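## Task

Find the yellow foam block lying on the floor beneath a desk and place it inside the tote near the door so no part of it sticks out past the tote's rim. It must stay there without the robot holding it. The robot must not tip over or finish leaning.

## Robot and tools

ROBOT. A simulated Hello Robot Stretch 3 with a single arm. It has a two-wheeled base (0.33 m long, 0.34 m wide), a lift that slides up and down a mast, and a telescoping arm that sticks out sideways to the robot's RIGHT. The gripper cannot move forward on its own; you drive the base for that. The base turns in place about a point between the drive wheels, 0.05 m back from its front edge, and cannot move sideways. Fully retracted with the wrist folded, the on-the-spot turning circle has radius 0.28 m; an unfolded, level wrist reaches outside that circle. Loose objects may occasionally get nudged by something.

FRAMES. Base frame: origin on the floor between the drive wheels, x ahead, y to the left, z up. hand_pose is reported in it, located where the closed fingertips meet; with all wrist joints at zero its x axis is up, y points back along the arm toward the mast, z points to the robot's rear. Fingertips are round pads 0.04 m wide. Odometry frame is the base frame at the start of the scene; base_odometry comes from wheel turns only, so wheel slip looks like motion. Heading is in radians, left positive, -3.142 to 3.142.

execute_actions. Arguments: "actions", a list holding one action or none (empty just reports state and images), and optional "cameras" (head_camera, nav_camera, wrist_camera, or all; omitted/null/["all"] gives all, [] gives none). An action may contain:
- "base": exactly one relative command, measured from where the base last reported itself. {"translate_m": d} drives straight d metres, forward positive, -1 to 1. {"rotate_rad": d} turns in place d radians, counter-clockwise (left) positive, -3.2 to 3.2.
- "joints": a single dict of absolute targets, keyed by joint name (one set for the one arm): lift_m 0 to 1.1 m (arm height); arm_m 0 to 0.52 m (extension); wrist_yaw_rad -1.345 to 4.42 (0 along the arm, positive swings toward the front, 3.0 folded over the base); wrist_pitch_rad -1.57 to 0.451 (0 level, negative tips fingers downward); wrist_roll_rad -2.911 to 2.911 (0 fingers side by side); gripper_m -0.089 to 0.179 (bigger is wider; the real fingertip gap is 0.007 m less when almost shut and 0.025 m less when fully open, and zero below 0.007); head_pan_rad -3.953 to 1.73 (0 ahead, positive left, -1.57 looks along the arm); head_tilt_rad -1.53 to 0.419 (negative looks down). Done tolerances: 0.004 m for lift, arm and gripper; 0.02 rad for yaw, roll and head; 0.05 rad for pitch.
- "contact_limits": {"arm_m": N}, motor effort percent 1 to 100 at which the arm motion halts with contact_stop (about -N when retracting). Lower is softer, but too low halts immediately; it also caps holding force until the next action.
Base and joint motions begin together. Anything you omit may still be driving toward an earlier target without the status showing it. An invalid key or out-of-range value rejects the whole call. If a result reports a stop, later motion calls in that same reply are skipped.

wait: {"seconds": 0 to 10}; nothing new commanded, returns state and images. zoom_image: {"camera", "region": [x0, y0, x1, y1]} pixels from the top-left, at most 504 by 504, on the latest full image. finished_scene: {"scene": the current scene number}; irreversible, judged after the robot holds its last command, and reveals the next task. Answering without any tool call ends everything.

RESULTS. base_status and joint_status report how each motion ended: done (for the base, wheels turned the commanded amount even if slipping), off_target (stopped short and possibly still pushing), contact_stop, time_out, torque_fault (target dropped afterwards). on_its_own lists uncommanded behaviour; "held at" is the target held, not the position. The arm or lift stops when pressing firmly and then goes slack until recommanded; a slack lift can sag under load or be pushed up by closing fingers on a surface. Base, wrist and head never contact-stop. A wrist servo pushed hard for several seconds turns off for 10 s. motor_effort: percent of max, positive toward higher values, bracket is the peak; readings carry fixed bias and noise. Positive wheel effort pushes forward. lidar_m: 12 ranges in 30-degree sectors, 1st straight ahead, counting counter-clockwise (4th left, 7th behind, 10th right), scan plane 0.17 m high, range 0.15 to 12 m, "-" for nothing; misses low, thin or clear objects, and the robot's own parts can block sectors 5, 6, 9, 10 when the lift is low. wrist_depth_mm (45 to 1000) and head_depth_mm (280 to 4000, sideways image) are 7x7 grids of median depth, row by row from the top left. turned_by_wheels and turned_by_imu give rotation since the last result; base_tilt gives forward/right lean in degrees with a fixed bias up to about 4.

GRIPPING. Close with gripper_m below the object's width (lower squeezes harder, but the stall guard may relax it); reopen at least 0.02 above where the pads met the object. Neither reading nor status confirms a grasp; check with cameras. To re-squeeze, send a new value.

SAFETY. Fold or unfold the wrist (yaw to 3.0) only with lift_m 0.32 to 0.95, wrist_pitch_rad -0.4 and roll near 0; once folded, lift may go down to 0.25. With yaw below -0.4 keep pitch at -0.5 or lower. Stowed (lift below 0.30, arm below 0.03, yaw above 2.54) the base can go 0.30 m/s and 1.9 rad/s, otherwise 0.10 m/s and 0.63 rad/s. Pushing into something rigid with the gripper above about 0.45 m, repeating a push after a contact_stop, driving while gripping or hooking something fixed, or snagging furniture (especially reversing) can tip the robot. If it leans, reverse the last move in small steps, free the gripper, and drop lift_m to about 0.2. Avoid drops, slips, slams and hard collisions. The robot holds its last command while you think; shorter robot motion time is better.

Each tool is called after "Request:" by a JSON object that holds its "op" and its "data".

## Session

I'll start by taking a look at the current state.

Request:
{"op": "execute_actions", "data": {"actions": []}}

Scene clock: 0.00 s.
base_odometry: x=+0.000 y=+0.000 heading=+0.000 (m, m, rad; odometry frame)
turned_by_wheels: +0.000 (rad since the last result)
turned_by_imu: +0.000 (rad since the last result)
base_tilt: forward=-2.3 right=+0.9 (deg)
lidar_m: 0.93 0.94 1.17 1.69 1.31 0.87 0.80 0.80 1.00 1.75 1.76 1.01
head_depth_mm: 1633 979 967 953 949 938 931 / 1621 954 949 939 929 922 912 / 951 941 931 920 910 903 894 / 934 922 907 900 891 888 871 / 918 904 892 886 875 866 862 / 896 887 879 868 862 855 845 / 915 880 867 861 853 844 835
base_status: not commanded
joint_positions: lift_m=+0.339 arm_m=-0.002 wrist_yaw_rad=+2.911 wrist_pitch_rad=-0.485 wrist_roll_rad=+0.001 gripper_m=+0.037 head_pan_rad=-0.004 head_tilt_rad=-0.007
joint_status: not commanded
motor_effort: left_wheel=+0 right_wheel=+1 lift_m=+20 arm_m=+0 wrist_yaw_rad=+0 wrist_pitch_rad=+4 wrist_roll_rad=+0 gripper_m=+0 head_pan_rad=-1 head_tilt_rad=+2 (%)
hand_pose: x=+0.0279 y=+0.0669 z=+0.3372 quat_wxyz=(+0.248, +0.701, +0.090, +0.662) (m; base frame)
wrist_depth_mm: - - - - - - 792 / - - - - - - 817 / 994 - 995 971 964 938 839 / 770 737 760 765 765 742 734 / 634 627 647 620 640 614 609 / 539 530 - 528 511 524 520 / 470 - - - 457 455 451
pictures: head_camera (sideways: a quarter turn clockwise sets it upright), nav_camera (sideways: a quarter turn counterclockwise sets it upright), wrist_camera
Images, in order (width x height): head_camera 896x504, nav_camera 672x504, wrist_camera 644x364.

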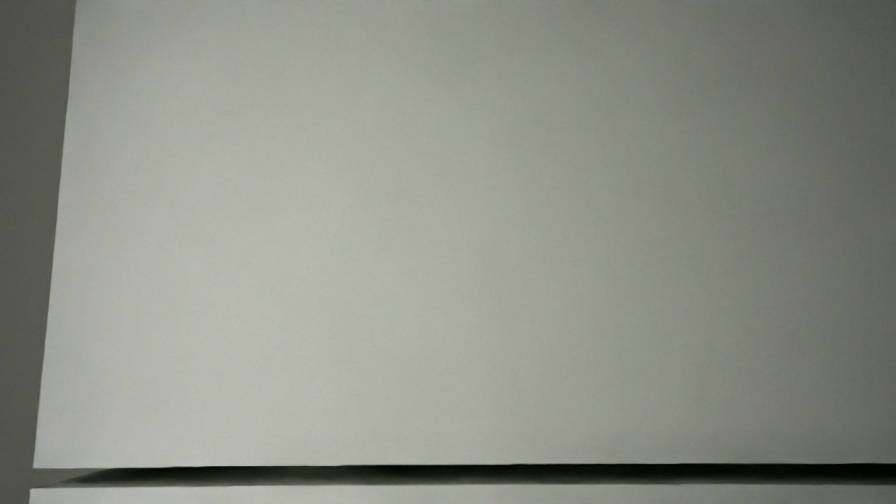

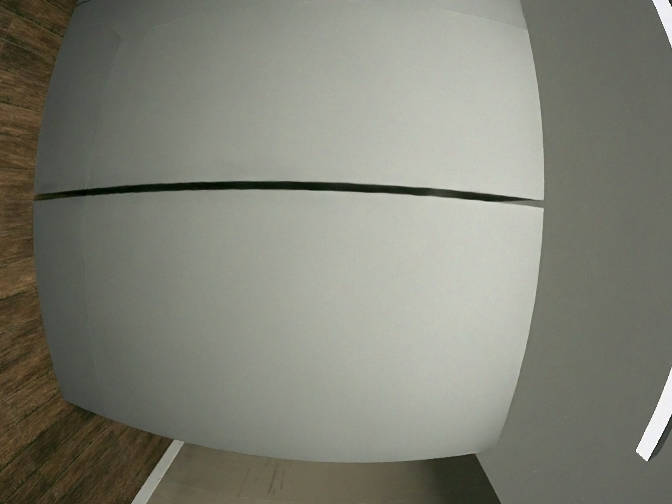

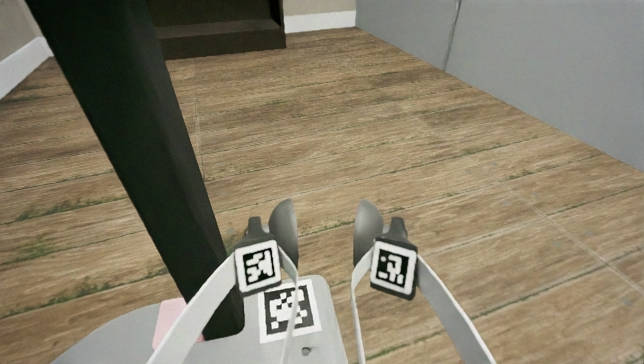

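Request:
{"op": "execute_actions", "data": {"actions": [{"joints": {"head_pan_rad": -1.57, "head_tilt_rad": -0.4}}], "cameras": ["head_camera", "nav_camera"]}}

Request:
{"op": "execute_actions", "data": {"actions": [{"joints": {"head_pan_rad": 1.57, "head_tilt_rad": -0.4}}], "cameras": ["head_camera", "nav_camera"]}}

Request:
{"op": "execute_actions", "data": {"actions": [{"joints": {"head_pan_rad": -3.14, "head_tilt_rad": -0.4}}], "cameras": ["head_camera", "nav_camera"]}}

Scene clock: 8.30 s.
base_odometry: x=+0.000 y=+0.000 heading=+0.000 (m, m, rad; odometry frame)
turned_by_wheels: +0.000 (rad since the last result)
turned_by_imu: +0.001 (rad since the last result)
base_tilt: forward=-2.2 right=+0.9 (deg)
lidar_m: 0.93 0.94 1.17 1.69 1.32 0.86 0.80 0.81 1.01 1.75 1.76 1.01
head_depth_mm: 1579 1604 1654 1693 1740 1738 1513 / 1595 1714 1817 1920 2060 1898 1503 / 1548 1659 1765 1858 2028 1896 1504 / 1538 1619 1725 1844 1973 1824 1485 / 1502 1603 1705 1798 1918 1915 1511 / 1480 1572 1660 1765 1872 1912 1507 / 1462 1550 1632 1718 1845 1901 1509
base_status: not commanded
joint_positions: lift_m=+0.339 arm_m=-0.002 wrist_yaw_rad=+2.911 wrist_pitch_rad=-0.485 wrist_roll_rad=+0.001 gripper_m=+0.037 head_pan_rad=-1.563 head_tilt_rad=-0.395
joint_status: all done
motor_effort: left_wheel=-1(0) right_wheel=+0(0) lift_m=+20(20) arm_m=+0(0) wrist_yaw_rad=+0(0) wrist_pitch_rad=+4(4) wrist_roll_rad=+0(0) gripper_m=+1(1) head_pan_rad=-3(34) head_tilt_rad=-1(17) (%)
hand_pose: x=+0.0279 y=+0.0669 z=+0.3372 quat_wxyz=(+0.248, +0.701, +0.090, +0.662) (m; base frame)
wrist_depth_mm: - - - - - - 788 / - - - - - - 809 / 980 - 974 958 951 939 845 / 769 741 763 747 758 743 733 / 630 625 646 621 642 615 608 / 536 538 - 530 515 520 520 / 472 - - - 456 458 453
pictures: head_camera (sideways: a quarter turn clockwise sets it upright), nav_camera (sideways: a quarter turn counterclockwise sets it upright)
Images, in order (width x height): head_camera 896x504, nav_camera 672x504.

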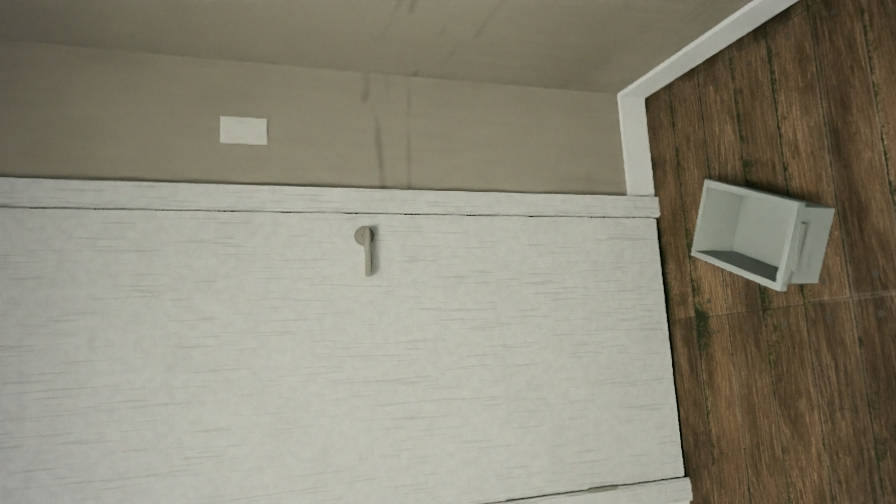

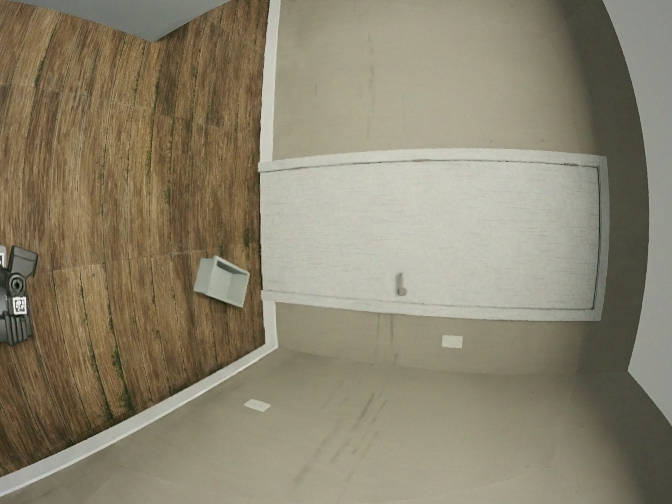

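Scene clock: 10.40 s.
base_odometry: x=+0.000 y=+0.000 heading=+0.000 (m, m, rad; odometry frame)
turned_by_wheels: +0.000 (rad since the last result)
turned_by_imu: +0.001 (rad since the last result)
base_tilt: forward=-2.2 right=+0.9 (deg)
lidar_m: 0.93 0.94 1.17 1.68 1.32 0.86 0.80 0.80 1.00 1.75 1.76 1.01
head_depth_mm: 1763 1798 1848 1892 1935 1828 1504 / 1809 1914 2043 2199 2300 1912 1503 / 1766 1904 1994 2138 2255 1905 1503 / 1751 1867 1925 1968 2153 1890 1507 / 1706 1825 1880 1958 2094 1898 1509 / 1705 1787 1848 1927 2065 1913 1503 / 1659 1771 1824 1885 2039 1866 1510
base_status: not commanded
joint_positions: lift_m=+0.339 arm_m=-0.002 wrist_yaw_rad=+2.911 wrist_pitch_rad=-0.485 wrist_roll_rad=+0.001 gripper_m=+0.037 head_pan_rad=+1.563 head_tilt_rad=-0.395
joint_status: all done
motor_effort: left_wheel=-1(1) right_wheel=+0(1) lift_m=+21(21) arm_m=+0(0) wrist_yaw_rad=+1(0) wrist_pitch_rad=+4(4) wrist_roll_rad=+0(0) gripper_m=+1(0) head_pan_rad=+2(38) head_tilt_rad=-2(1) (%)
hand_pose: x=+0.0279 y=+0.0669 z=+0.3372 quat_wxyz=(+0.248, +0.701, +0.090, +0.662) (m; base frame)
wrist_depth_mm: - - - - - - 788 / - - - - - - 811 / 985 - 973 953 953 950 840 / 770 734 761 761 749 736 737 / 631 635 644 615 635 619 611 / 536 534 - 528 511 523 520 / 469 - - - 456 455 454
pictures: head_camera (sideways: a quarter turn clockwise sets it upright), nav_camera (sideways: a quarter turn counterclockwise sets it upright)
Images, in order (width x height): head_camera 896x504, nav_camera 672x504.

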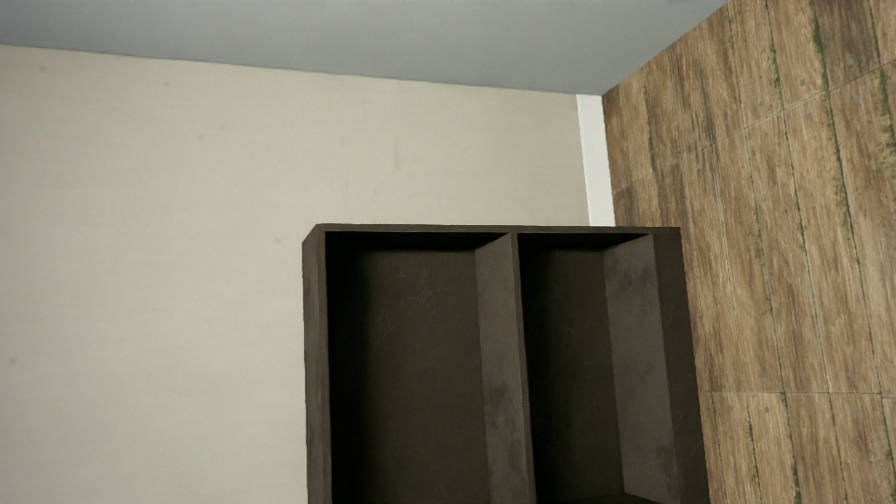

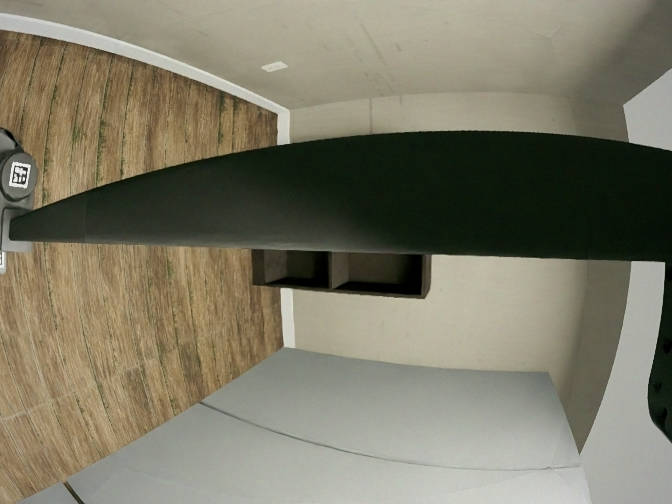

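Scene clock: 13.23 s.
base_odometry: x=+0.000 y=+0.000 heading=+0.000 (m, m, rad; odometry frame)
turned_by_wheels: +0.000 (rad since the last result)
turned_by_imu: +0.001 (rad since the last result)
base_tilt: forward=-2.2 right=+1.0 (deg)
lidar_m: 0.93 0.94 1.17 1.68 1.32 0.87 0.80 0.80 1.01 1.74 1.76 1.01
head_depth_mm: 716 761 814 869 937 1013 1104 / 705 747 798 848 914 990 1075 / 692 736 783 832 893 966 1045 / 682 723 765 817 878 942 1023 / 671 710 754 799 861 922 996 / 662 700 742 791 841 902 970 / 633 687 727 775 826 885 955
base_status: not commanded
joint_positions: lift_m=+0.339 arm_m=-0.002 wrist_yaw_rad=+2.911 wrist_pitch_rad=-0.485 wrist_roll_rad=+0.001 gripper_m=+0.037 head_pan_rad=-3.133 head_tilt_rad=-0.395
joint_status: all done
motor_effort: left_wheel=-1(0) right_wheel=+0(0) lift_m=+20(21) arm_m=+0(0) wrist_yaw_rad=+0(1) wrist_pitch_rad=+4(4) wrist_roll_rad=+0(0) gripper_m=-1(0) head_pan_rad=-4(35) head_tilt_rad=-2(2) (%)
hand_pose: x=+0.0279 y=+0.0669 z=+0.3372 quat_wxyz=(+0.248, +0.701, +0.090, +0.662) (m; base frame)
wrist_depth_mm: - - - - - - 786 / - - - - - - 811 / 974 - 967 967 964 932 846 / 774 737 774 755 746 747 743 / 629 636 648 620 645 612 611 / 534 534 - 529 511 521 522 / 470 - - - 457 451 451
pictures: head_camera (sideways: a quarter turn clockwise sets it upright), nav_camera (sideways: a quarter turn counterclockwise sets it upright)
Images, in order (width x height): head_camera 896x504, nav_camera 672x504.

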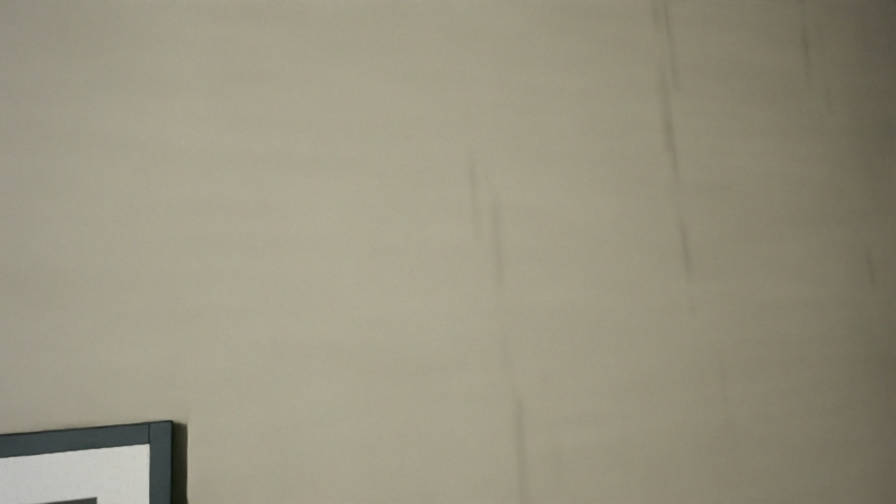

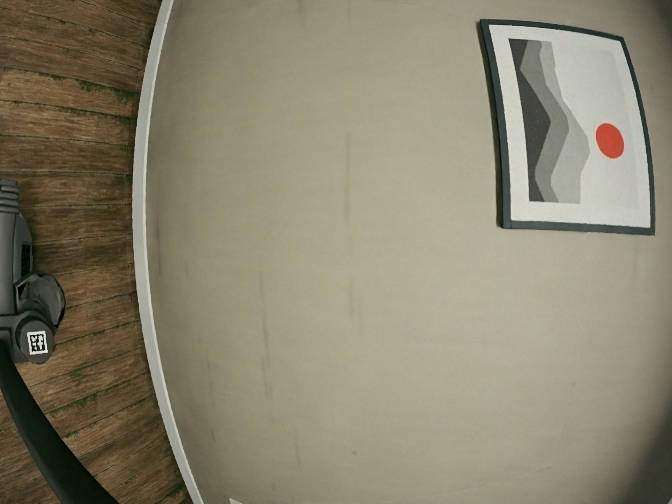

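Request:
{"op": "execute_actions", "data": {"actions": [{"joints": {"head_pan_rad": -0.8, "head_tilt_rad": -0.4, "lift_m": 0.25}}], "cameras": ["head_camera", "nav_camera"]}}

Scene clock: 18.97 s.
base_odometry: x=+0.000 y=+0.000 heading=+0.000 (m, m, rad; odometry frame)
turned_by_wheels: +0.000 (rad since the last result)
turned_by_imu: +0.001 (rad since the last result)
base_tilt: forward=-2.2 right=+0.9 (deg)
lidar_m: 0.93 0.94 1.17 1.69 1.32 0.86 0.80 0.80 1.01 1.74 1.76 1.01
head_depth_mm: 1552 1625 1714 1803 1914 1897 1512 / 1634 1716 1814 1922 2013 1879 1507 / 1734 1810 1924 2037 2165 1897 1510 / 1834 1940 2048 2222 2299 1883 1507 / 1963 2068 2227 2354 2464 1897 1521 / 2107 2223 2398 2629 2557 1825 1457 / 2157 1052 1100 1141 1198 1254 1321
base_status: not commanded
joint_positions: lift_m=+0.250 arm_m=-0.002 wrist_yaw_rad=+2.911 wrist_pitch_rad=-0.485 wrist_roll_rad=+0.001 gripper_m=+0.037 head_pan_rad=-0.807 head_tilt_rad=-0.395
joint_status: all done
motor_effort: left_wheel=-1(1) right_wheel=+0(0) lift_m=+17(14) arm_m=+0(0) wrist_yaw_rad=+0(1) wrist_pitch_rad=+4(4) wrist_roll_rad=+0(0) gripper_m=+0(1) head_pan_rad=+2(37) head_tilt_rad=-1(1) (%)
hand_pose: x=+0.0279 y=+0.0669 z=+0.2481 quat_wxyz=(+0.248, +0.701, +0.090, +0.662) (m; base frame)
wrist_depth_mm: - - - - - - 793 / - - - - - 971 812 / 789 - 778 778 765 765 748 / 616 586 610 609 608 602 592 / 508 505 - 519 512 495 491 / - - - - 413 423 420 / - - - - 367 367 364
pictures: head_camera (sideways: a quarter turn clockwise sets it upright), nav_camera (sideways: a quarter turn counterclockwise sets it upright)
Images, in order (width x height): head_camera 896x504, nav_camera 672x504.

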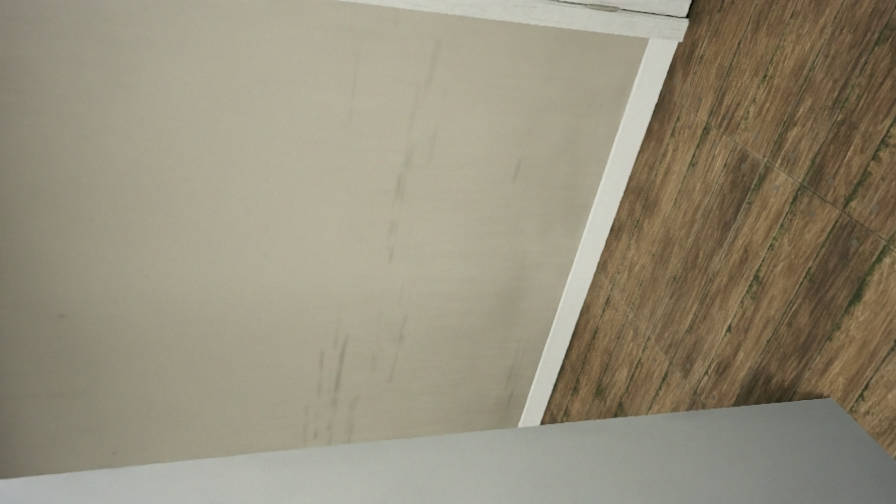

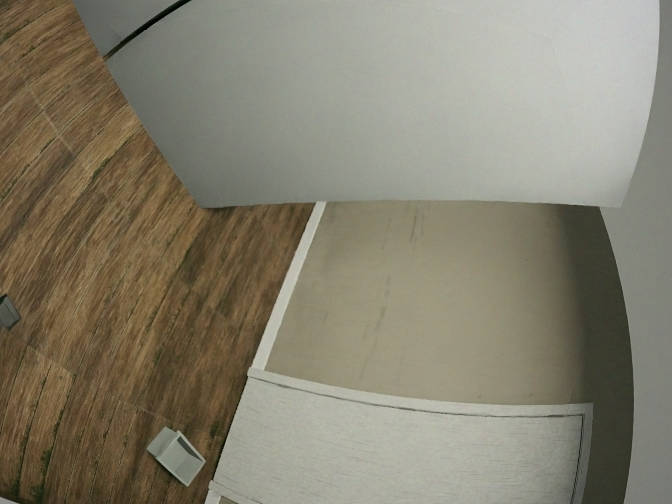

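Request:
{"op": "execute_actions", "data": {"actions": [{"base": {"rotate_rad": -1.04}, "joints": {"head_pan_rad": 0.0, "head_tilt_rad": -0.5}}], "cameras": []}}

Request:
{"op": "execute_actions", "data": {"actions": [{"base": {"translate_m": 1.0}}], "cameras": []}}

Request:
{"op": "execute_actions", "data": {"actions": [{"base": {"translate_m": 0.3}}], "cameras": []}}

Request:
{"op": "execute_actions", "data": {"actions": [{"base": {"rotate_rad": 1.18}}], "cameras": ["head_camera", "nav_camera"]}}

Scene clock: 46.93 s.
base_odometry: x=+0.000 y=+0.000 heading=-1.040 (m, m, rad; odometry frame)
turned_by_wheels: -1.040 (rad since the last result)
turned_by_imu: -1.034 (rad since the last result)
base_tilt: forward=-2.2 right=+1.0 (deg)
lidar_m: 1.76 1.00 0.93 0.94 1.18 1.68 1.30 0.86 0.80 0.81 1.02 1.74
head_depth_mm: 1456 1548 1657 1765 1929 1688 1387 / 1478 1584 1710 1845 1991 1690 1389 / 1546 1657 1780 1933 2052 1698 1390 / 1595 1740 1877 2034 2114 1695 1388 / 1659 1774 1947 2116 2183 1696 1383 / 1720 1869 2022 2204 2195 1700 1390 / 1788 1931 2126 2327 2185 1709 1387
base_status: done
joint_positions: lift_m=+0.250 arm_m=-0.002 wrist_yaw_rad=+2.911 wrist_pitch_rad=-0.485 wrist_roll_rad=+0.001 gripper_m=+0.037 head_pan_rad=-0.007 head_tilt_rad=-0.494
joint_status: all done
motor_effort: left_wheel=+0(6) right_wheel=-2(8) lift_m=+17(16) arm_m=-1(0) wrist_yaw_rad=+0(1) wrist_pitch_rad=+4(4) wrist_roll_rad=+0(0) gripper_m=+2(1) head_pan_rad=+3(33) head_tilt_rad=-2(10) (%)
hand_pose: x=+0.0279 y=+0.0669 z=+0.2481 quat_wxyz=(+0.248, +0.701, +0.090, +0.662) (m; base frame)
wrist_depth_mm: - - 980 923 882 836 789 / - - - 996 941 901 847 / 784 - 774 763 769 761 762 / 619 591 614 615 603 594 596 / 508 511 - 519 516 495 489 / - - - - 411 423 417 / - - - - 368 367 364
pictures: none
No camera images: the call's "cameras" was empty. Leave "cameras" out to get every camera's image.

Scene clock: 52.03 s.
base_odometry: x=+0.506 y=-0.862 heading=-1.040 (m, m, rad; odometry frame)
turned_by_wheels: +0.000 (rad since the last result)
turned_by_imu: +0.006 (rad since the last result)
base_tilt: forward=-2.2 right=+0.9 (deg)
lidar_m: 0.86 1.09 0.72 0.55 0.69 1.47 1.93 1.28 1.19 1.21 0.90 0.82
head_depth_mm: 683 728 769 822 888 966 1069 / 703 754 808 877 955 1038 1148 / 725 780 839 917 1001 1101 1225 / 753 810 876 950 1045 1156 1284 / 780 844 911 994 1103 1223 1321 / 812 871 954 1040 1148 1300 1372 / 844 916 998 1094 1220 1378 1389
base_status: done
joint_positions: lift_m=+0.250 arm_m=-0.002 wrist_yaw_rad=+2.911 wrist_pitch_rad=-0.485 wrist_roll_rad=+0.001 gripper_m=+0.037 head_pan_rad=-0.007 head_tilt_rad=-0.495
joint_status: not commanded
motor_effort: left_wheel=-1(6) right_wheel=-1(5) lift_m=+17(17) arm_m=+0(0) wrist_yaw_rad=+0(1) wrist_pitch_rad=+4(4) wrist_roll_rad=+0(0) gripper_m=+1(1) head_pan_rad=+2(2) head_tilt_rad=-1(1) (%)
hand_pose: x=+0.0279 y=+0.0669 z=+0.2481 quat_wxyz=(+0.248, +0.701, +0.090, +0.662) (m; base frame)
wrist_depth_mm: 675 596 581 575 - - - / 751 - 642 646 - - - / 785 - 706 699 761 761 753 / 618 591 608 611 601 599 596 / 509 504 - 522 509 491 494 / - - - - 412 421 421 / - - - - 366 365 365
pictures: none
No camera images: the call's "cameras" was empty. Leave "cameras" out to get every camera's image.

Scene clock: 54.77 s.
base_odometry: x=+0.658 y=-1.121 heading=-1.040 (m, m, rad; odometry frame)
turned_by_wheels: +0.000 (rad since the last result)
turned_by_imu: +0.002 (rad since the last result)
base_tilt: forward=-2.2 right=+0.9 (deg)
lidar_m: 0.59 0.74 1.60 0.61 0.57 1.15 2.11 1.41 1.31 0.90 0.61 0.56
head_depth_mm: 450 481 516 555 603 661 728 / 466 499 534 578 630 690 763 / 481 515 554 605 659 726 805 / 499 535 580 627 690 763 854 / 514 555 602 658 725 805 914 / 534 577 631 691 764 853 971 / 555 602 658 726 807 909 1040
base_status: done
joint_positions: lift_m=+0.250 arm_m=-0.002 wrist_yaw_rad=+2.911 wrist_pitch_rad=-0.485 wrist_roll_rad=+0.001 gripper_m=+0.037 head_pan_rad=-0.007 head_tilt_rad=-0.495
joint_status: not commanded
motor_effort: left_wheel=+0(5) right_wheel=-1(6) lift_m=+17(17) arm_m=+0(0) wrist_yaw_rad=+1(1) wrist_pitch_rad=+4(4) wrist_roll_rad=+0(0) gripper_m=+0(0) head_pan_rad=+2(2) head_tilt_rad=-1(1) (%)
hand_pose: x=+0.0279 y=+0.0669 z=+0.2481 quat_wxyz=(+0.248, +0.701, +0.090, +0.662) (m; base frame)
wrist_depth_mm: 535 559 779 - - - 889 / 600 - 824 - - - 834 / 676 - 741 768 764 753 725 / 619 593 611 608 604 597 596 / 510 507 - 520 517 494 491 / - - - - 409 420 417 / - - - - 368 366 365
pictures: none
No camera images: the call's "cameras" was empty. Leave "cameras" out to get every camera's image.

Scene clock: 56.70 s.
base_odometry: x=+0.658 y=-1.121 heading=+0.140 (m, m, rad; odometry frame)
turned_by_wheels: +1.180 (rad since the last result)
turned_by_imu: +1.175 (rad since the last result)
base_tilt: forward=-2.2 right=+0.9 (deg)
lidar_m: 2.35 0.57 0.60 1.71 1.83 1.35 1.31 0.79 0.57 0.56 0.60 0.83
head_depth_mm: 1585 1568 1621 1635 1648 1608 1389 / 2225 2242 2294 2333 2109 1702 1377 / 2978 3122 3423 3047 2175 1691 1378 / 2966 3190 3444 3048 2174 1698 1393 / 2964 3139 3460 3038 2191 1684 1387 / 2924 3175 3151 3042 2183 1700 1392 / 2921 3138 3385 3054 2182 1692 1355
base_status: done
joint_positions: lift_m=+0.250 arm_m=-0.002 wrist_yaw_rad=+2.911 wrist_pitch_rad=-0.485 wrist_roll_rad=+0.001 gripper_m=+0.037 head_pan_rad=-0.007 head_tilt_rad=-0.495
joint_status: not commanded
motor_effort: left_wheel=-1(6) right_wheel=+2(12) lift_m=+17(17) arm_m=-1(0) wrist_yaw_rad=+1(0) wrist_pitch_rad=+4(4) wrist_roll_rad=+0(0) gripper_m=+1(0) head_pan_rad=+2(2) head_tilt_rad=-1(2) (%)
hand_pose: x=+0.0279 y=+0.0669 z=+0.2481 quat_wxyz=(+0.248, +0.701, +0.090, +0.662) (m; base frame)
wrist_depth_mm: - - - - 854 532 474 / - - - - 895 548 536 / 793 - 782 780 757 597 617 / 619 590 607 602 602 595 594 / 510 511 - 516 512 491 492 / - - - - 412 421 419 / - - - - 369 366 365
pictures: head_camera (sideways: a quarter turn clockwise sets it upright), nav_camera (sideways: a quarter turn counterclockwise sets it upright)
Images, in order (width x height): head_camera 896x504, nav_camera 672x504.

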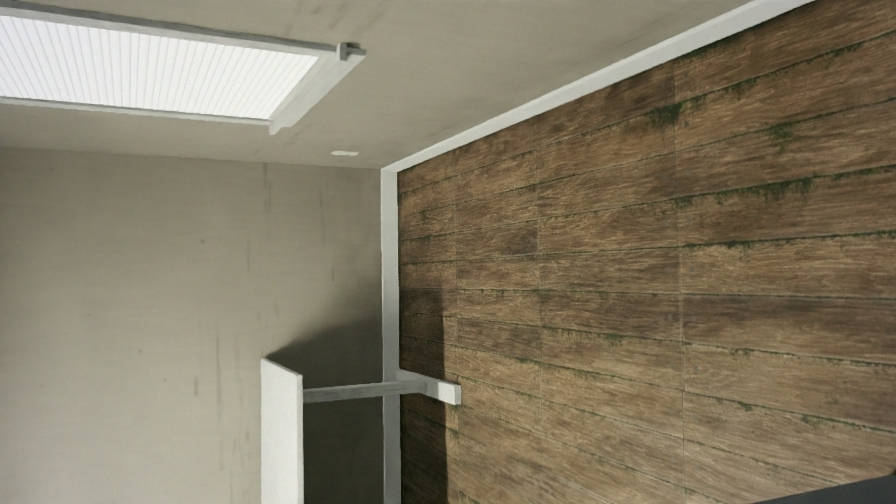

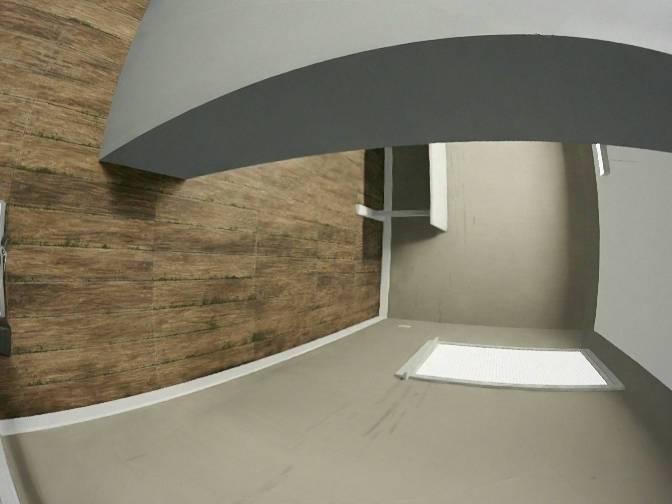

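Request:
{"op": "execute_actions", "data": {"actions": [{"base": {"translate_m": 1.0}, "joints": {"head_pan_rad": 1.0, "head_tilt_rad": -0.5}}], "cameras": ["head_camera", "nav_camera"]}}

Scene clock: 64.33 s.
base_odometry: x=+1.648 y=-0.981 heading=+0.140 (m, m, rad; odometry frame)
turned_by_wheels: +0.000 (rad since the last result)
turned_by_imu: +0.007 (rad since the last result)
base_tilt: forward=-2.3 right=+0.9 (deg)
lidar_m: 2.06 2.54 3.02 1.24 0.38 0.52 2.20 0.83 0.62 0.59 0.62 0.86
head_depth_mm: 2642 2760 2764 2942 2186 1695 1393 / 2918 3062 3082 2820 2180 1702 1383 / 3307 3474 3620 3006 2178 1687 1381 / 3324 3601 3948 3112 2187 1693 1393 / 3098 3283 3613 3045 2178 1705 1383 / 2939 3122 3352 3024 2168 1692 1389 / 2759 2907 3148 3032 2184 1688 1403
base_status: done
joint_positions: lift_m=+0.250 arm_m=-0.002 wrist_yaw_rad=+2.911 wrist_pitch_rad=-0.485 wrist_roll_rad=+0.001 gripper_m=+0.037 head_pan_rad=+0.993 head_tilt_rad=-0.495
joint_status: all done
motor_effort: left_wheel=-3(4) right_wheel=+2(8) lift_m=+17(17) arm_m=+0(0) wrist_yaw_rad=+0(0) wrist_pitch_rad=+4(4) wrist_roll_rad=+0(0) gripper_m=-1(0) head_pan_rad=+2(33) head_tilt_rad=-1(1) (%)
hand_pose: x=+0.0279 y=+0.0669 z=+0.2481 quat_wxyz=(+0.248, +0.701, +0.090, +0.662) (m; base frame)
wrist_depth_mm: 330 - - - - - - / 360 - 990 - - - - / 394 - 726 772 762 758 751 / 438 468 606 612 601 596 593 / 486 503 - 517 510 496 494 / - - - - 411 421 421 / - - - - 367 366 366
pictures: head_camera (sideways: a quarter turn clockwise sets it upright), nav_camera (sideways: a quarter turn counterclockwise sets it upright)
Images, in order (width x height): head_camera 896x504, nav_camera 672x504.

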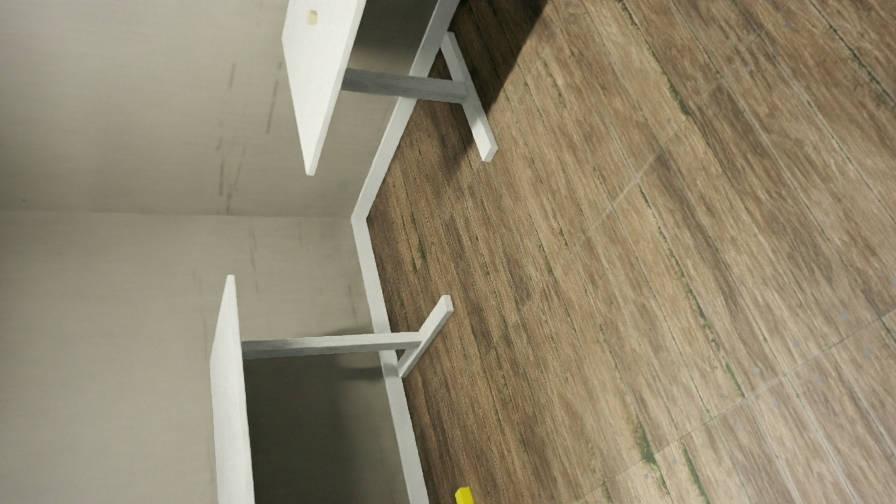

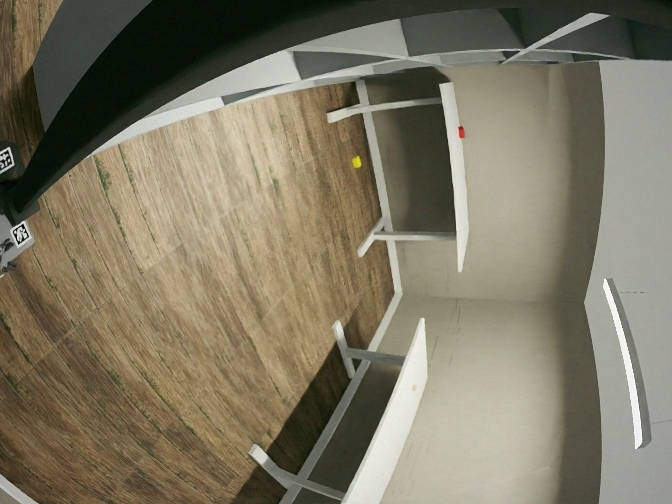

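Request:
{"op": "execute_actions", "data": {"actions": [{"base": {"translate_m": 0.4}, "joints": {"head_pan_rad": 1.45, "head_tilt_rad": -0.45}}], "cameras": ["head_camera", "nav_camera"]}}

Scene clock: 71.07 s.
base_odometry: x=+2.045 y=-0.926 heading=+0.140 (m, m, rad; odometry frame)
turned_by_wheels: +0.000 (rad since the last result)
turned_by_imu: +0.004 (rad since the last result)
base_tilt: forward=-2.2 right=+1.0 (deg)
lidar_m: 1.69 1.67 2.33 2.22 1.35 0.63 2.14 0.84 0.62 0.60 0.63 0.87
head_depth_mm: 2883 3099 3375 3272 2292 1765 1431 / 2845 3017 3262 3156 2289 1758 1429 / 2775 2970 3233 3334 2300 1758 1429 / 2781 2929 3190 3302 2287 1752 1427 / 2705 2880 3119 3268 2296 1766 1418 / 2680 2836 3097 3094 2325 1776 1427 / 2650 2807 2955 3124 2314 1764 1441
base_status: done
joint_positions: lift_m=+0.250 arm_m=-0.002 wrist_yaw_rad=+2.911 wrist_pitch_rad=-0.485 wrist_roll_rad=+0.001 gripper_m=+0.037 head_pan_rad=+1.443 head_tilt_rad=-0.458
joint_status: all done
motor_effort: left_wheel=-2(5) right_wheel=+2(9) lift_m=+17(17) arm_m=-1(1) wrist_yaw_rad=+1(1) wrist_pitch_rad=+4(4) wrist_roll_rad=+0(0) gripper_m=+0(1) head_pan_rad=+3(24) head_tilt_rad=+3(8) (%)
hand_pose: x=+0.0279 y=+0.0669 z=+0.2481 quat_wxyz=(+0.248, +0.701, +0.090, +0.662) (m; base frame)
wrist_depth_mm: - - - - - - - / 879 - - - - - - / 734 - 792 775 768 754 754 / 623 592 611 602 599 601 602 / 508 505 - 515 514 492 493 / - - - - 413 419 420 / - - - - 367 366 364
pictures: head_camera (sideways: a quarter turn clockwise sets it upright), nav_camera (sideways: a quarter turn counterclockwise sets it upright)
Images, in order (width x height): head_camera 896x504, nav_camera 672x504.

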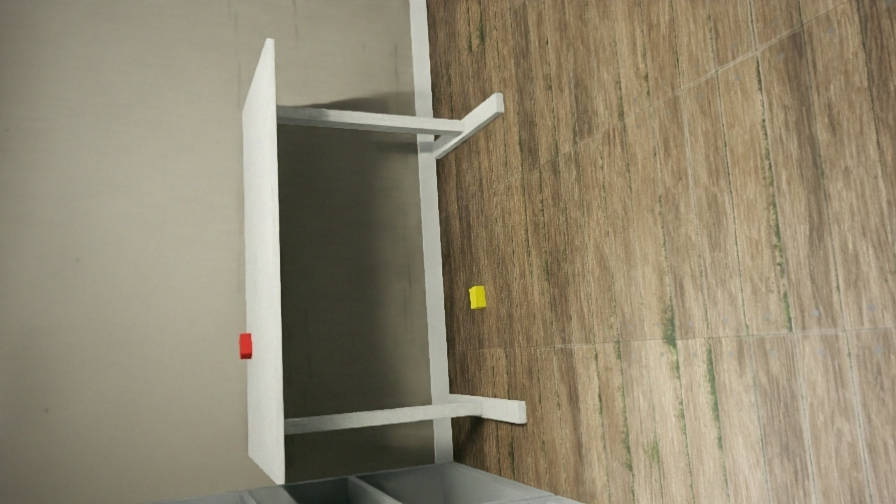

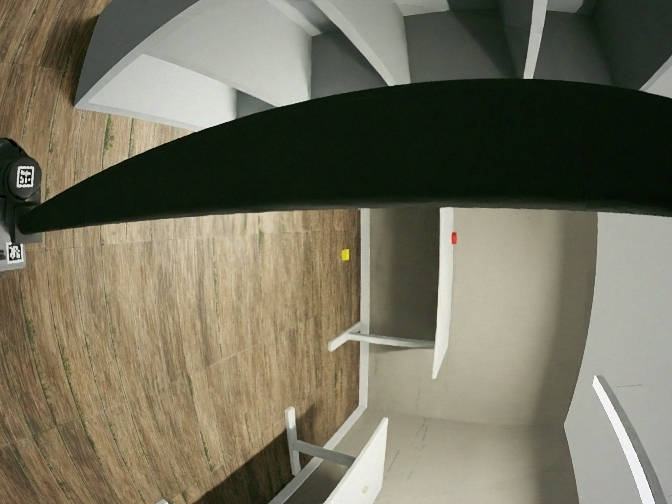

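Request:
{"op": "execute_actions", "data": {"actions": [{"base": {"rotate_rad": 1.52}, "joints": {"head_pan_rad": 0.0, "head_tilt_rad": -0.6}}], "cameras": []}}

Request:
{"op": "execute_actions", "data": {"actions": [{"base": {"translate_m": 1.0}}], "cameras": []}}

Request:
{"op": "execute_actions", "data": {"actions": [{"base": {"translate_m": 0.9}}], "cameras": ["head_camera", "nav_camera"]}}

Scene clock: 98.20 s.
base_odometry: x=+2.045 y=-0.926 heading=+1.660 (m, m, rad; odometry frame)
turned_by_wheels: +1.520 (rad since the last result)
turned_by_imu: +1.513 (rad since the last result)
base_tilt: forward=-2.2 right=+0.9 (deg)
lidar_m: 3.12 1.33 0.63 2.69 0.90 0.63 0.60 0.62 0.82 2.01 1.68 2.33
head_depth_mm: 2783 2925 3264 2529 1935 1560 1317 / 2727 3001 3235 2548 1920 1557 1299 / 2736 2961 3293 2541 1922 1541 1303 / 2716 2978 3232 2543 1914 1545 1298 / 2668 2921 3191 2498 1908 1552 1304 / 2666 2800 3065 2507 1890 1548 1300 / 2659 2803 2218 2294 1901 1558 1293
base_status: done
joint_positions: lift_m=+0.250 arm_m=-0.002 wrist_yaw_rad=+2.911 wrist_pitch_rad=-0.485 wrist_roll_rad=+0.001 gripper_m=+0.037 head_pan_rad=+0.007 head_tilt_rad=-0.593
joint_status: all done
motor_effort: left_wheel=-2(6) right_wheel=+2(13) lift_m=+17(17) arm_m=+0(1) wrist_yaw_rad=-1(1) wrist_pitch_rad=+4(4) wrist_roll_rad=+0(0) gripper_m=+0(0) head_pan_rad=-4(35) head_tilt_rad=-2(11) (%)
hand_pose: x=+0.0279 y=+0.0669 z=+0.2481 quat_wxyz=(+0.248, +0.701, +0.090, +0.662) (m; base frame)
wrist_depth_mm: 928 - - - 680 - - / 921 - - - 752 832 820 / 796 - 786 775 725 743 754 / 617 590 618 608 609 602 594 / 511 506 - 521 510 491 489 / - - - - 411 422 417 / - - - - 368 368 364
pictures: none
No camera images: the call's "cameras" was empty. Leave "cameras" out to get every camera's image.

Scene clock: 103.30 s.
base_odometry: x=+1.956 y=+0.070 heading=+1.660 (m, m, rad; odometry frame)
turned_by_wheels: +0.000 (rad since the last result)
turned_by_imu: +0.006 (rad since the last result)
base_tilt: forward=-2.2 right=+0.9 (deg)
lidar_m: 1.72 1.30 0.61 0.80 0.89 0.82 1.59 1.63 1.64 1.64 1.70 1.94
head_depth_mm: 1899 1852 2266 2407 1933 1543 1294 / 1870 1820 2233 2418 1909 1548 1301 / 1850 1833 2223 2426 1909 1551 1304 / 1838 1832 2243 2395 1916 1555 1301 / 1846 1798 2187 2373 1907 1541 1294 / 1818 1810 2138 2269 1903 1548 1305 / 1818 1923 2123 2292 1917 1543 1305
base_status: done
joint_positions: lift_m=+0.250 arm_m=-0.002 wrist_yaw_rad=+2.911 wrist_pitch_rad=-0.485 wrist_roll_rad=+0.001 gripper_m=+0.037 head_pan_rad=+0.007 head_tilt_rad=-0.594
joint_status: not commanded
motor_effort: left_wheel=-2(4) right_wheel=+2(7) lift_m=+17(17) arm_m=+0(0) wrist_yaw_rad=+1(0) wrist_pitch_rad=+4(4) wrist_roll_rad=+0(0) gripper_m=+1(0) head_pan_rad=-3(3) head_tilt_rad=-1(2) (%)
hand_pose: x=+0.0279 y=+0.0669 z=+0.2481 quat_wxyz=(+0.248, +0.701, +0.090, +0.662) (m; base frame)
wrist_depth_mm: 837 896 936 932 - - - / 874 - 862 796 739 833 871 / 631 - 670 702 739 767 753 / 603 594 613 603 594 600 589 / 511 510 - 518 510 491 489 / - - - - 413 421 421 / - - - - 366 368 366
pictures: none
No camera images: the call's "cameras" was empty. Leave "cameras" out to get every camera's image.

Scene clock: 108.07 s.
base_odometry: x=+1.876 y=+0.967 heading=+1.660 (m, m, rad; odometry frame)
turned_by_wheels: +0.000 (rad since the last result)
turned_by_imu: +0.006 (rad since the last result)
base_tilt: forward=-2.2 right=+0.9 (deg)
lidar_m: 1.26 0.86 0.66 0.94 0.82 0.81 2.48 2.55 2.06 1.51 1.20 1.23
head_depth_mm: 1081 1188 995 677 1656 1555 1308 / 1071 1179 984 677 1640 1566 1305 / 1066 1164 990 676 1617 1559 1303 / 1065 1157 984 673 1595 1556 1308 / 1060 1148 986 674 572 1547 1299 / 1049 1140 979 674 572 1553 1299 / 1040 1134 979 673 571 1174 1248
base_status: done
joint_positions: lift_m=+0.250 arm_m=-0.002 wrist_yaw_rad=+2.911 wrist_pitch_rad=-0.485 wrist_roll_rad=+0.001 gripper_m=+0.037 head_pan_rad=+0.007 head_tilt_rad=-0.594
joint_status: not commanded
motor_effort: left_wheel=-2(6) right_wheel=+2(8) lift_m=+17(17) arm_m=+0(1) wrist_yaw_rad=+0(1) wrist_pitch_rad=+4(4) wrist_roll_rad=+0(0) gripper_m=+0(1) head_pan_rad=-3(4) head_tilt_rad=-1(2) (%)
hand_pose: x=+0.0279 y=+0.0669 z=+0.2481 quat_wxyz=(+0.248, +0.701, +0.090, +0.662) (m; base frame)
wrist_depth_mm: 838 948 980 988 682 - - / 810 - 856 854 748 852 884 / 632 - 697 732 754 766 749 / 615 594 612 612 602 601 578 / 510 509 - 519 515 497 491 / - - - - 413 421 418 / - - - - 368 367 364
pictures: head_camera (sideways: a quarter turn clockwise sets it upright), nav_camera (sideways: a quarter turn counterclockwise sets it upright)
Images, in order (width x height): head_camera 896x504, nav_camera 672x504.

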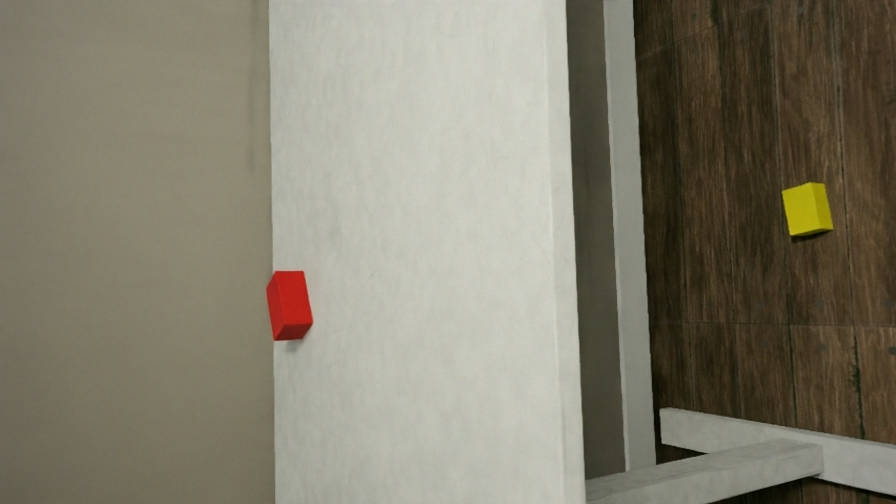

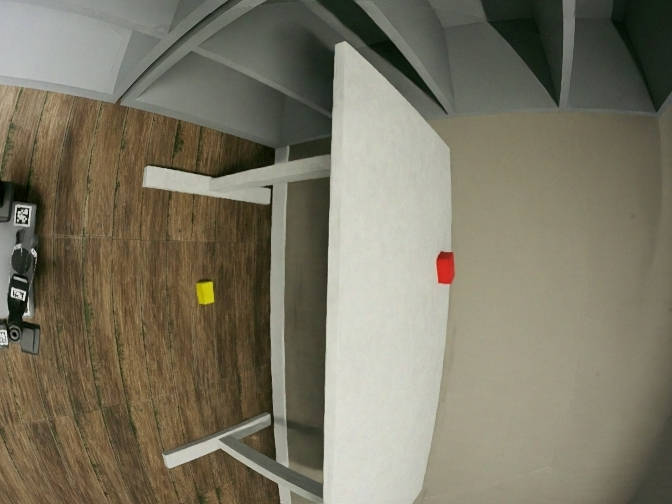

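Request:
{"op": "execute_actions", "data": {"actions": [{"base": {"translate_m": 0.2}}], "cameras": []}}

Request:
{"op": "execute_actions", "data": {"actions": [{"base": {"rotate_rad": 1.62}, "joints": {"head_pan_rad": -1.57, "head_tilt_rad": -1.0, "lift_m": 0.4, "wrist_pitch_rad": -0.4}}], "cameras": []}}

Request:
{"op": "execute_actions", "data": {"actions": [{"joints": {"wrist_yaw_rad": 0.0, "gripper_m": 0.17}}]}}

Scene clock: 127.90 s.
base_odometry: x=+1.858 y=+1.166 heading=+1.660 (m, m, rad; odometry frame)
turned_by_wheels: +0.000 (rad since the last result)
turned_by_imu: +0.002 (rad since the last result)
base_tilt: forward=-2.2 right=+0.9 (deg)
lidar_m: 1.06 0.68 1.10 0.61 1.08 0.96 2.68 2.75 2.05 1.54 1.08 1.12
head_depth_mm: 908 993 990 676 516 416 1250 / 901 985 996 678 514 415 1244 / 891 973 990 676 515 414 1220 / 886 967 989 675 514 414 1219 / 881 963 872 675 514 414 1214 / 877 957 982 672 513 413 1222 / 870 947 983 673 510 414 373
base_status: done
joint_positions: lift_m=+0.250 arm_m=-0.002 wrist_yaw_rad=+2.911 wrist_pitch_rad=-0.485 wrist_roll_rad=+0.001 gripper_m=+0.037 head_pan_rad=+0.007 head_tilt_rad=-0.594
joint_status: not commanded
motor_effort: left_wheel=-2(5) right_wheel=+2(8) lift_m=+17(17) arm_m=+0(0) wrist_yaw_rad=+1(0) wrist_pitch_rad=+4(4) wrist_roll_rad=+0(0) gripper_m=+1(0) head_pan_rad=-3(4) head_tilt_rad=-2(2) (%)
hand_pose: x=+0.0279 y=+0.0669 z=+0.2481 quat_wxyz=(+0.248, +0.701, +0.090, +0.662) (m; base frame)
wrist_depth_mm: 885 932 971 661 - - 922 / 887 - 853 734 840 847 883 / 641 - 698 739 772 767 580 / 619 593 613 610 582 566 574 / 508 509 - 517 510 498 494 / - - - - 410 420 421 / - - - - 371 365 366
pictures: none
No camera images: the call's "cameras" was empty. Leave "cameras" out to get every camera's image.

Scene clock: 130.67 s.
base_odometry: x=+1.858 y=+1.166 heading=-3.004 (m, m, rad; odometry frame)
turned_by_wheels: +1.620 (rad since the last result)
turned_by_imu: +1.616 (rad since the last result)
base_tilt: forward=-2.2 right=+1.0 (deg)
lidar_m: 0.61 1.06 0.97 2.68 2.19 2.03 1.54 1.08 1.10 1.06 0.68 0.62
head_depth_mm: 714 576 482 423 1416 1249 1131 / 709 573 479 421 1393 1251 1127 / 708 572 478 419 1378 1248 - / 705 567 477 417 1395 1240 - / 702 565 473 417 1389 1238 1116 / 694 563 472 415 1390 1241 1112 / 690 561 471 414 1319 1221 1114
base_status: done
joint_positions: lift_m=+0.400 arm_m=-0.002 wrist_yaw_rad=+2.911 wrist_pitch_rad=-0.420 wrist_roll_rad=+0.001 gripper_m=+0.037 head_pan_rad=-1.563 head_tilt_rad=-0.988
joint_status: all done
motor_effort: left_wheel=-2(5) right_wheel=+2(10) lift_m=+24(24) arm_m=-1(1) wrist_yaw_rad=+0(1) wrist_pitch_rad=+7(8) wrist_roll_rad=+0(0) gripper_m=+0(0) head_pan_rad=-4(35) head_tilt_rad=-4(20) (%)
hand_pose: x=+0.0299 y=+0.0754 z=+0.4121 quat_wxyz=(+0.226, +0.704, +0.067, +0.670) (m; base frame)
wrist_depth_mm: - - - - - 854 881 / - - - - - 935 953 / - - - - - 991 990 / 975 - 943 937 954 859 781 / 773 772 805 761 781 749 655 / 643 642 - 636 613 625 581 / 548 551 - 559 536 538 541
pictures: none
No camera images: the call's "cameras" was empty. Leave "cameras" out to get every camera's image.

Scene clock: 133.13 s.
base_odometry: x=+1.858 y=+1.166 heading=-3.004 (m, m, rad; odometry frame)
turned_by_wheels: +0.000 (rad since the last result)
turned_by_imu: +0.001 (rad since the last result)
base_tilt: forward=-2.2 right=+1.0 (deg)
lidar_m: 0.61 1.06 0.97 2.67 2.19 2.03 1.54 1.08 1.10 1.06 0.68 0.62
head_depth_mm: 714 574 481 423 1419 1253 1136 / 710 575 481 420 1397 1260 1134 / 708 572 477 421 1380 1243 - / 702 569 476 418 1394 1275 - / 699 567 474 417 1386 1236 1115 / 695 562 473 415 1387 1248 1116 / 691 560 472 413 1314 1221 1116
base_status: not commanded
joint_positions: lift_m=+0.400 arm_m=-0.002 wrist_yaw_rad=+0.003 wrist_pitch_rad=-0.420 wrist_roll_rad=+0.001 gripper_m=+0.170 head_pan_rad=-1.563 head_tilt_rad=-0.988
joint_status: all done
motor_effort: left_wheel=-2(2) right_wheel=+2(2) lift_m=+25(24) arm_m=-1(1) wrist_yaw_rad=-1(3) wrist_pitch_rad=+7(7) wrist_roll_rad=+0(0) gripper_m=+1(97) head_pan_rad=-4(3) head_tilt_rad=-4(4) (%)
hand_pose: x=-0.0208 y=-0.3670 z=+0.4121 quat_wxyz=(+0.692, +0.149, -0.691, -0.147) (m; base frame)
wrist_depth_mm: 358 766 766 754 750 734 727 / 382 830 831 822 821 808 792 / 836 899 915 919 912 907 878 / 814 515 968 943 951 931 917 / 714 645 747 749 760 784 752 / 644 606 635 635 596 615 620 / 552 535 548 543 543 542 537
pictures: head_camera (sideways: a quarter turn clockwise sets it upright), nav_camera (sideways: a quarter turn counterclockwise sets it upright), wrist_camera
Images, in order (width x height): head_camera 896x504, nav_camera 672x504, wrist_camera 644x364.

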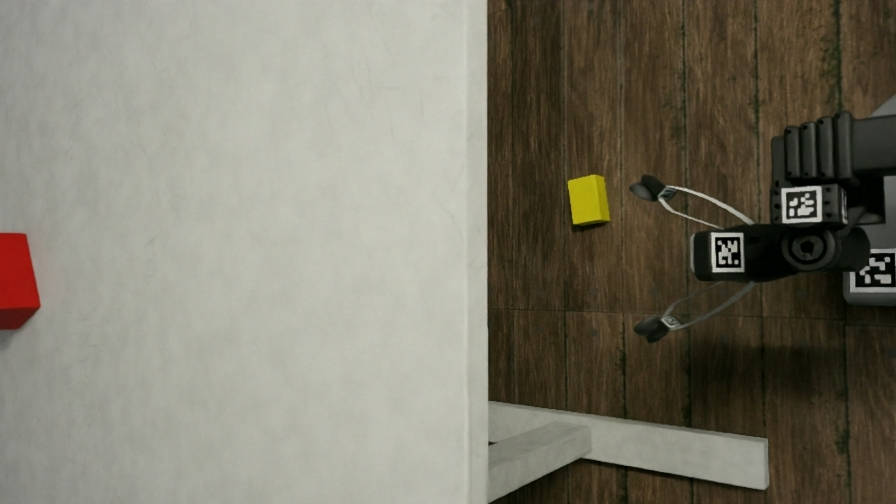

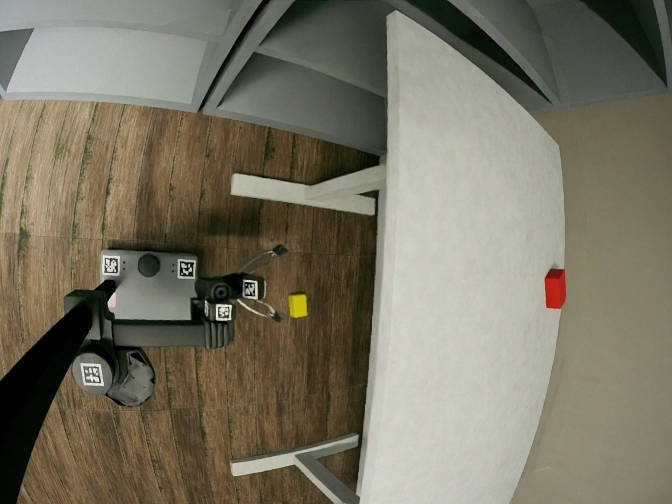

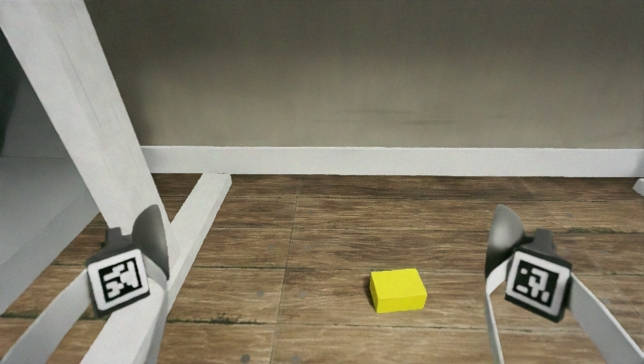

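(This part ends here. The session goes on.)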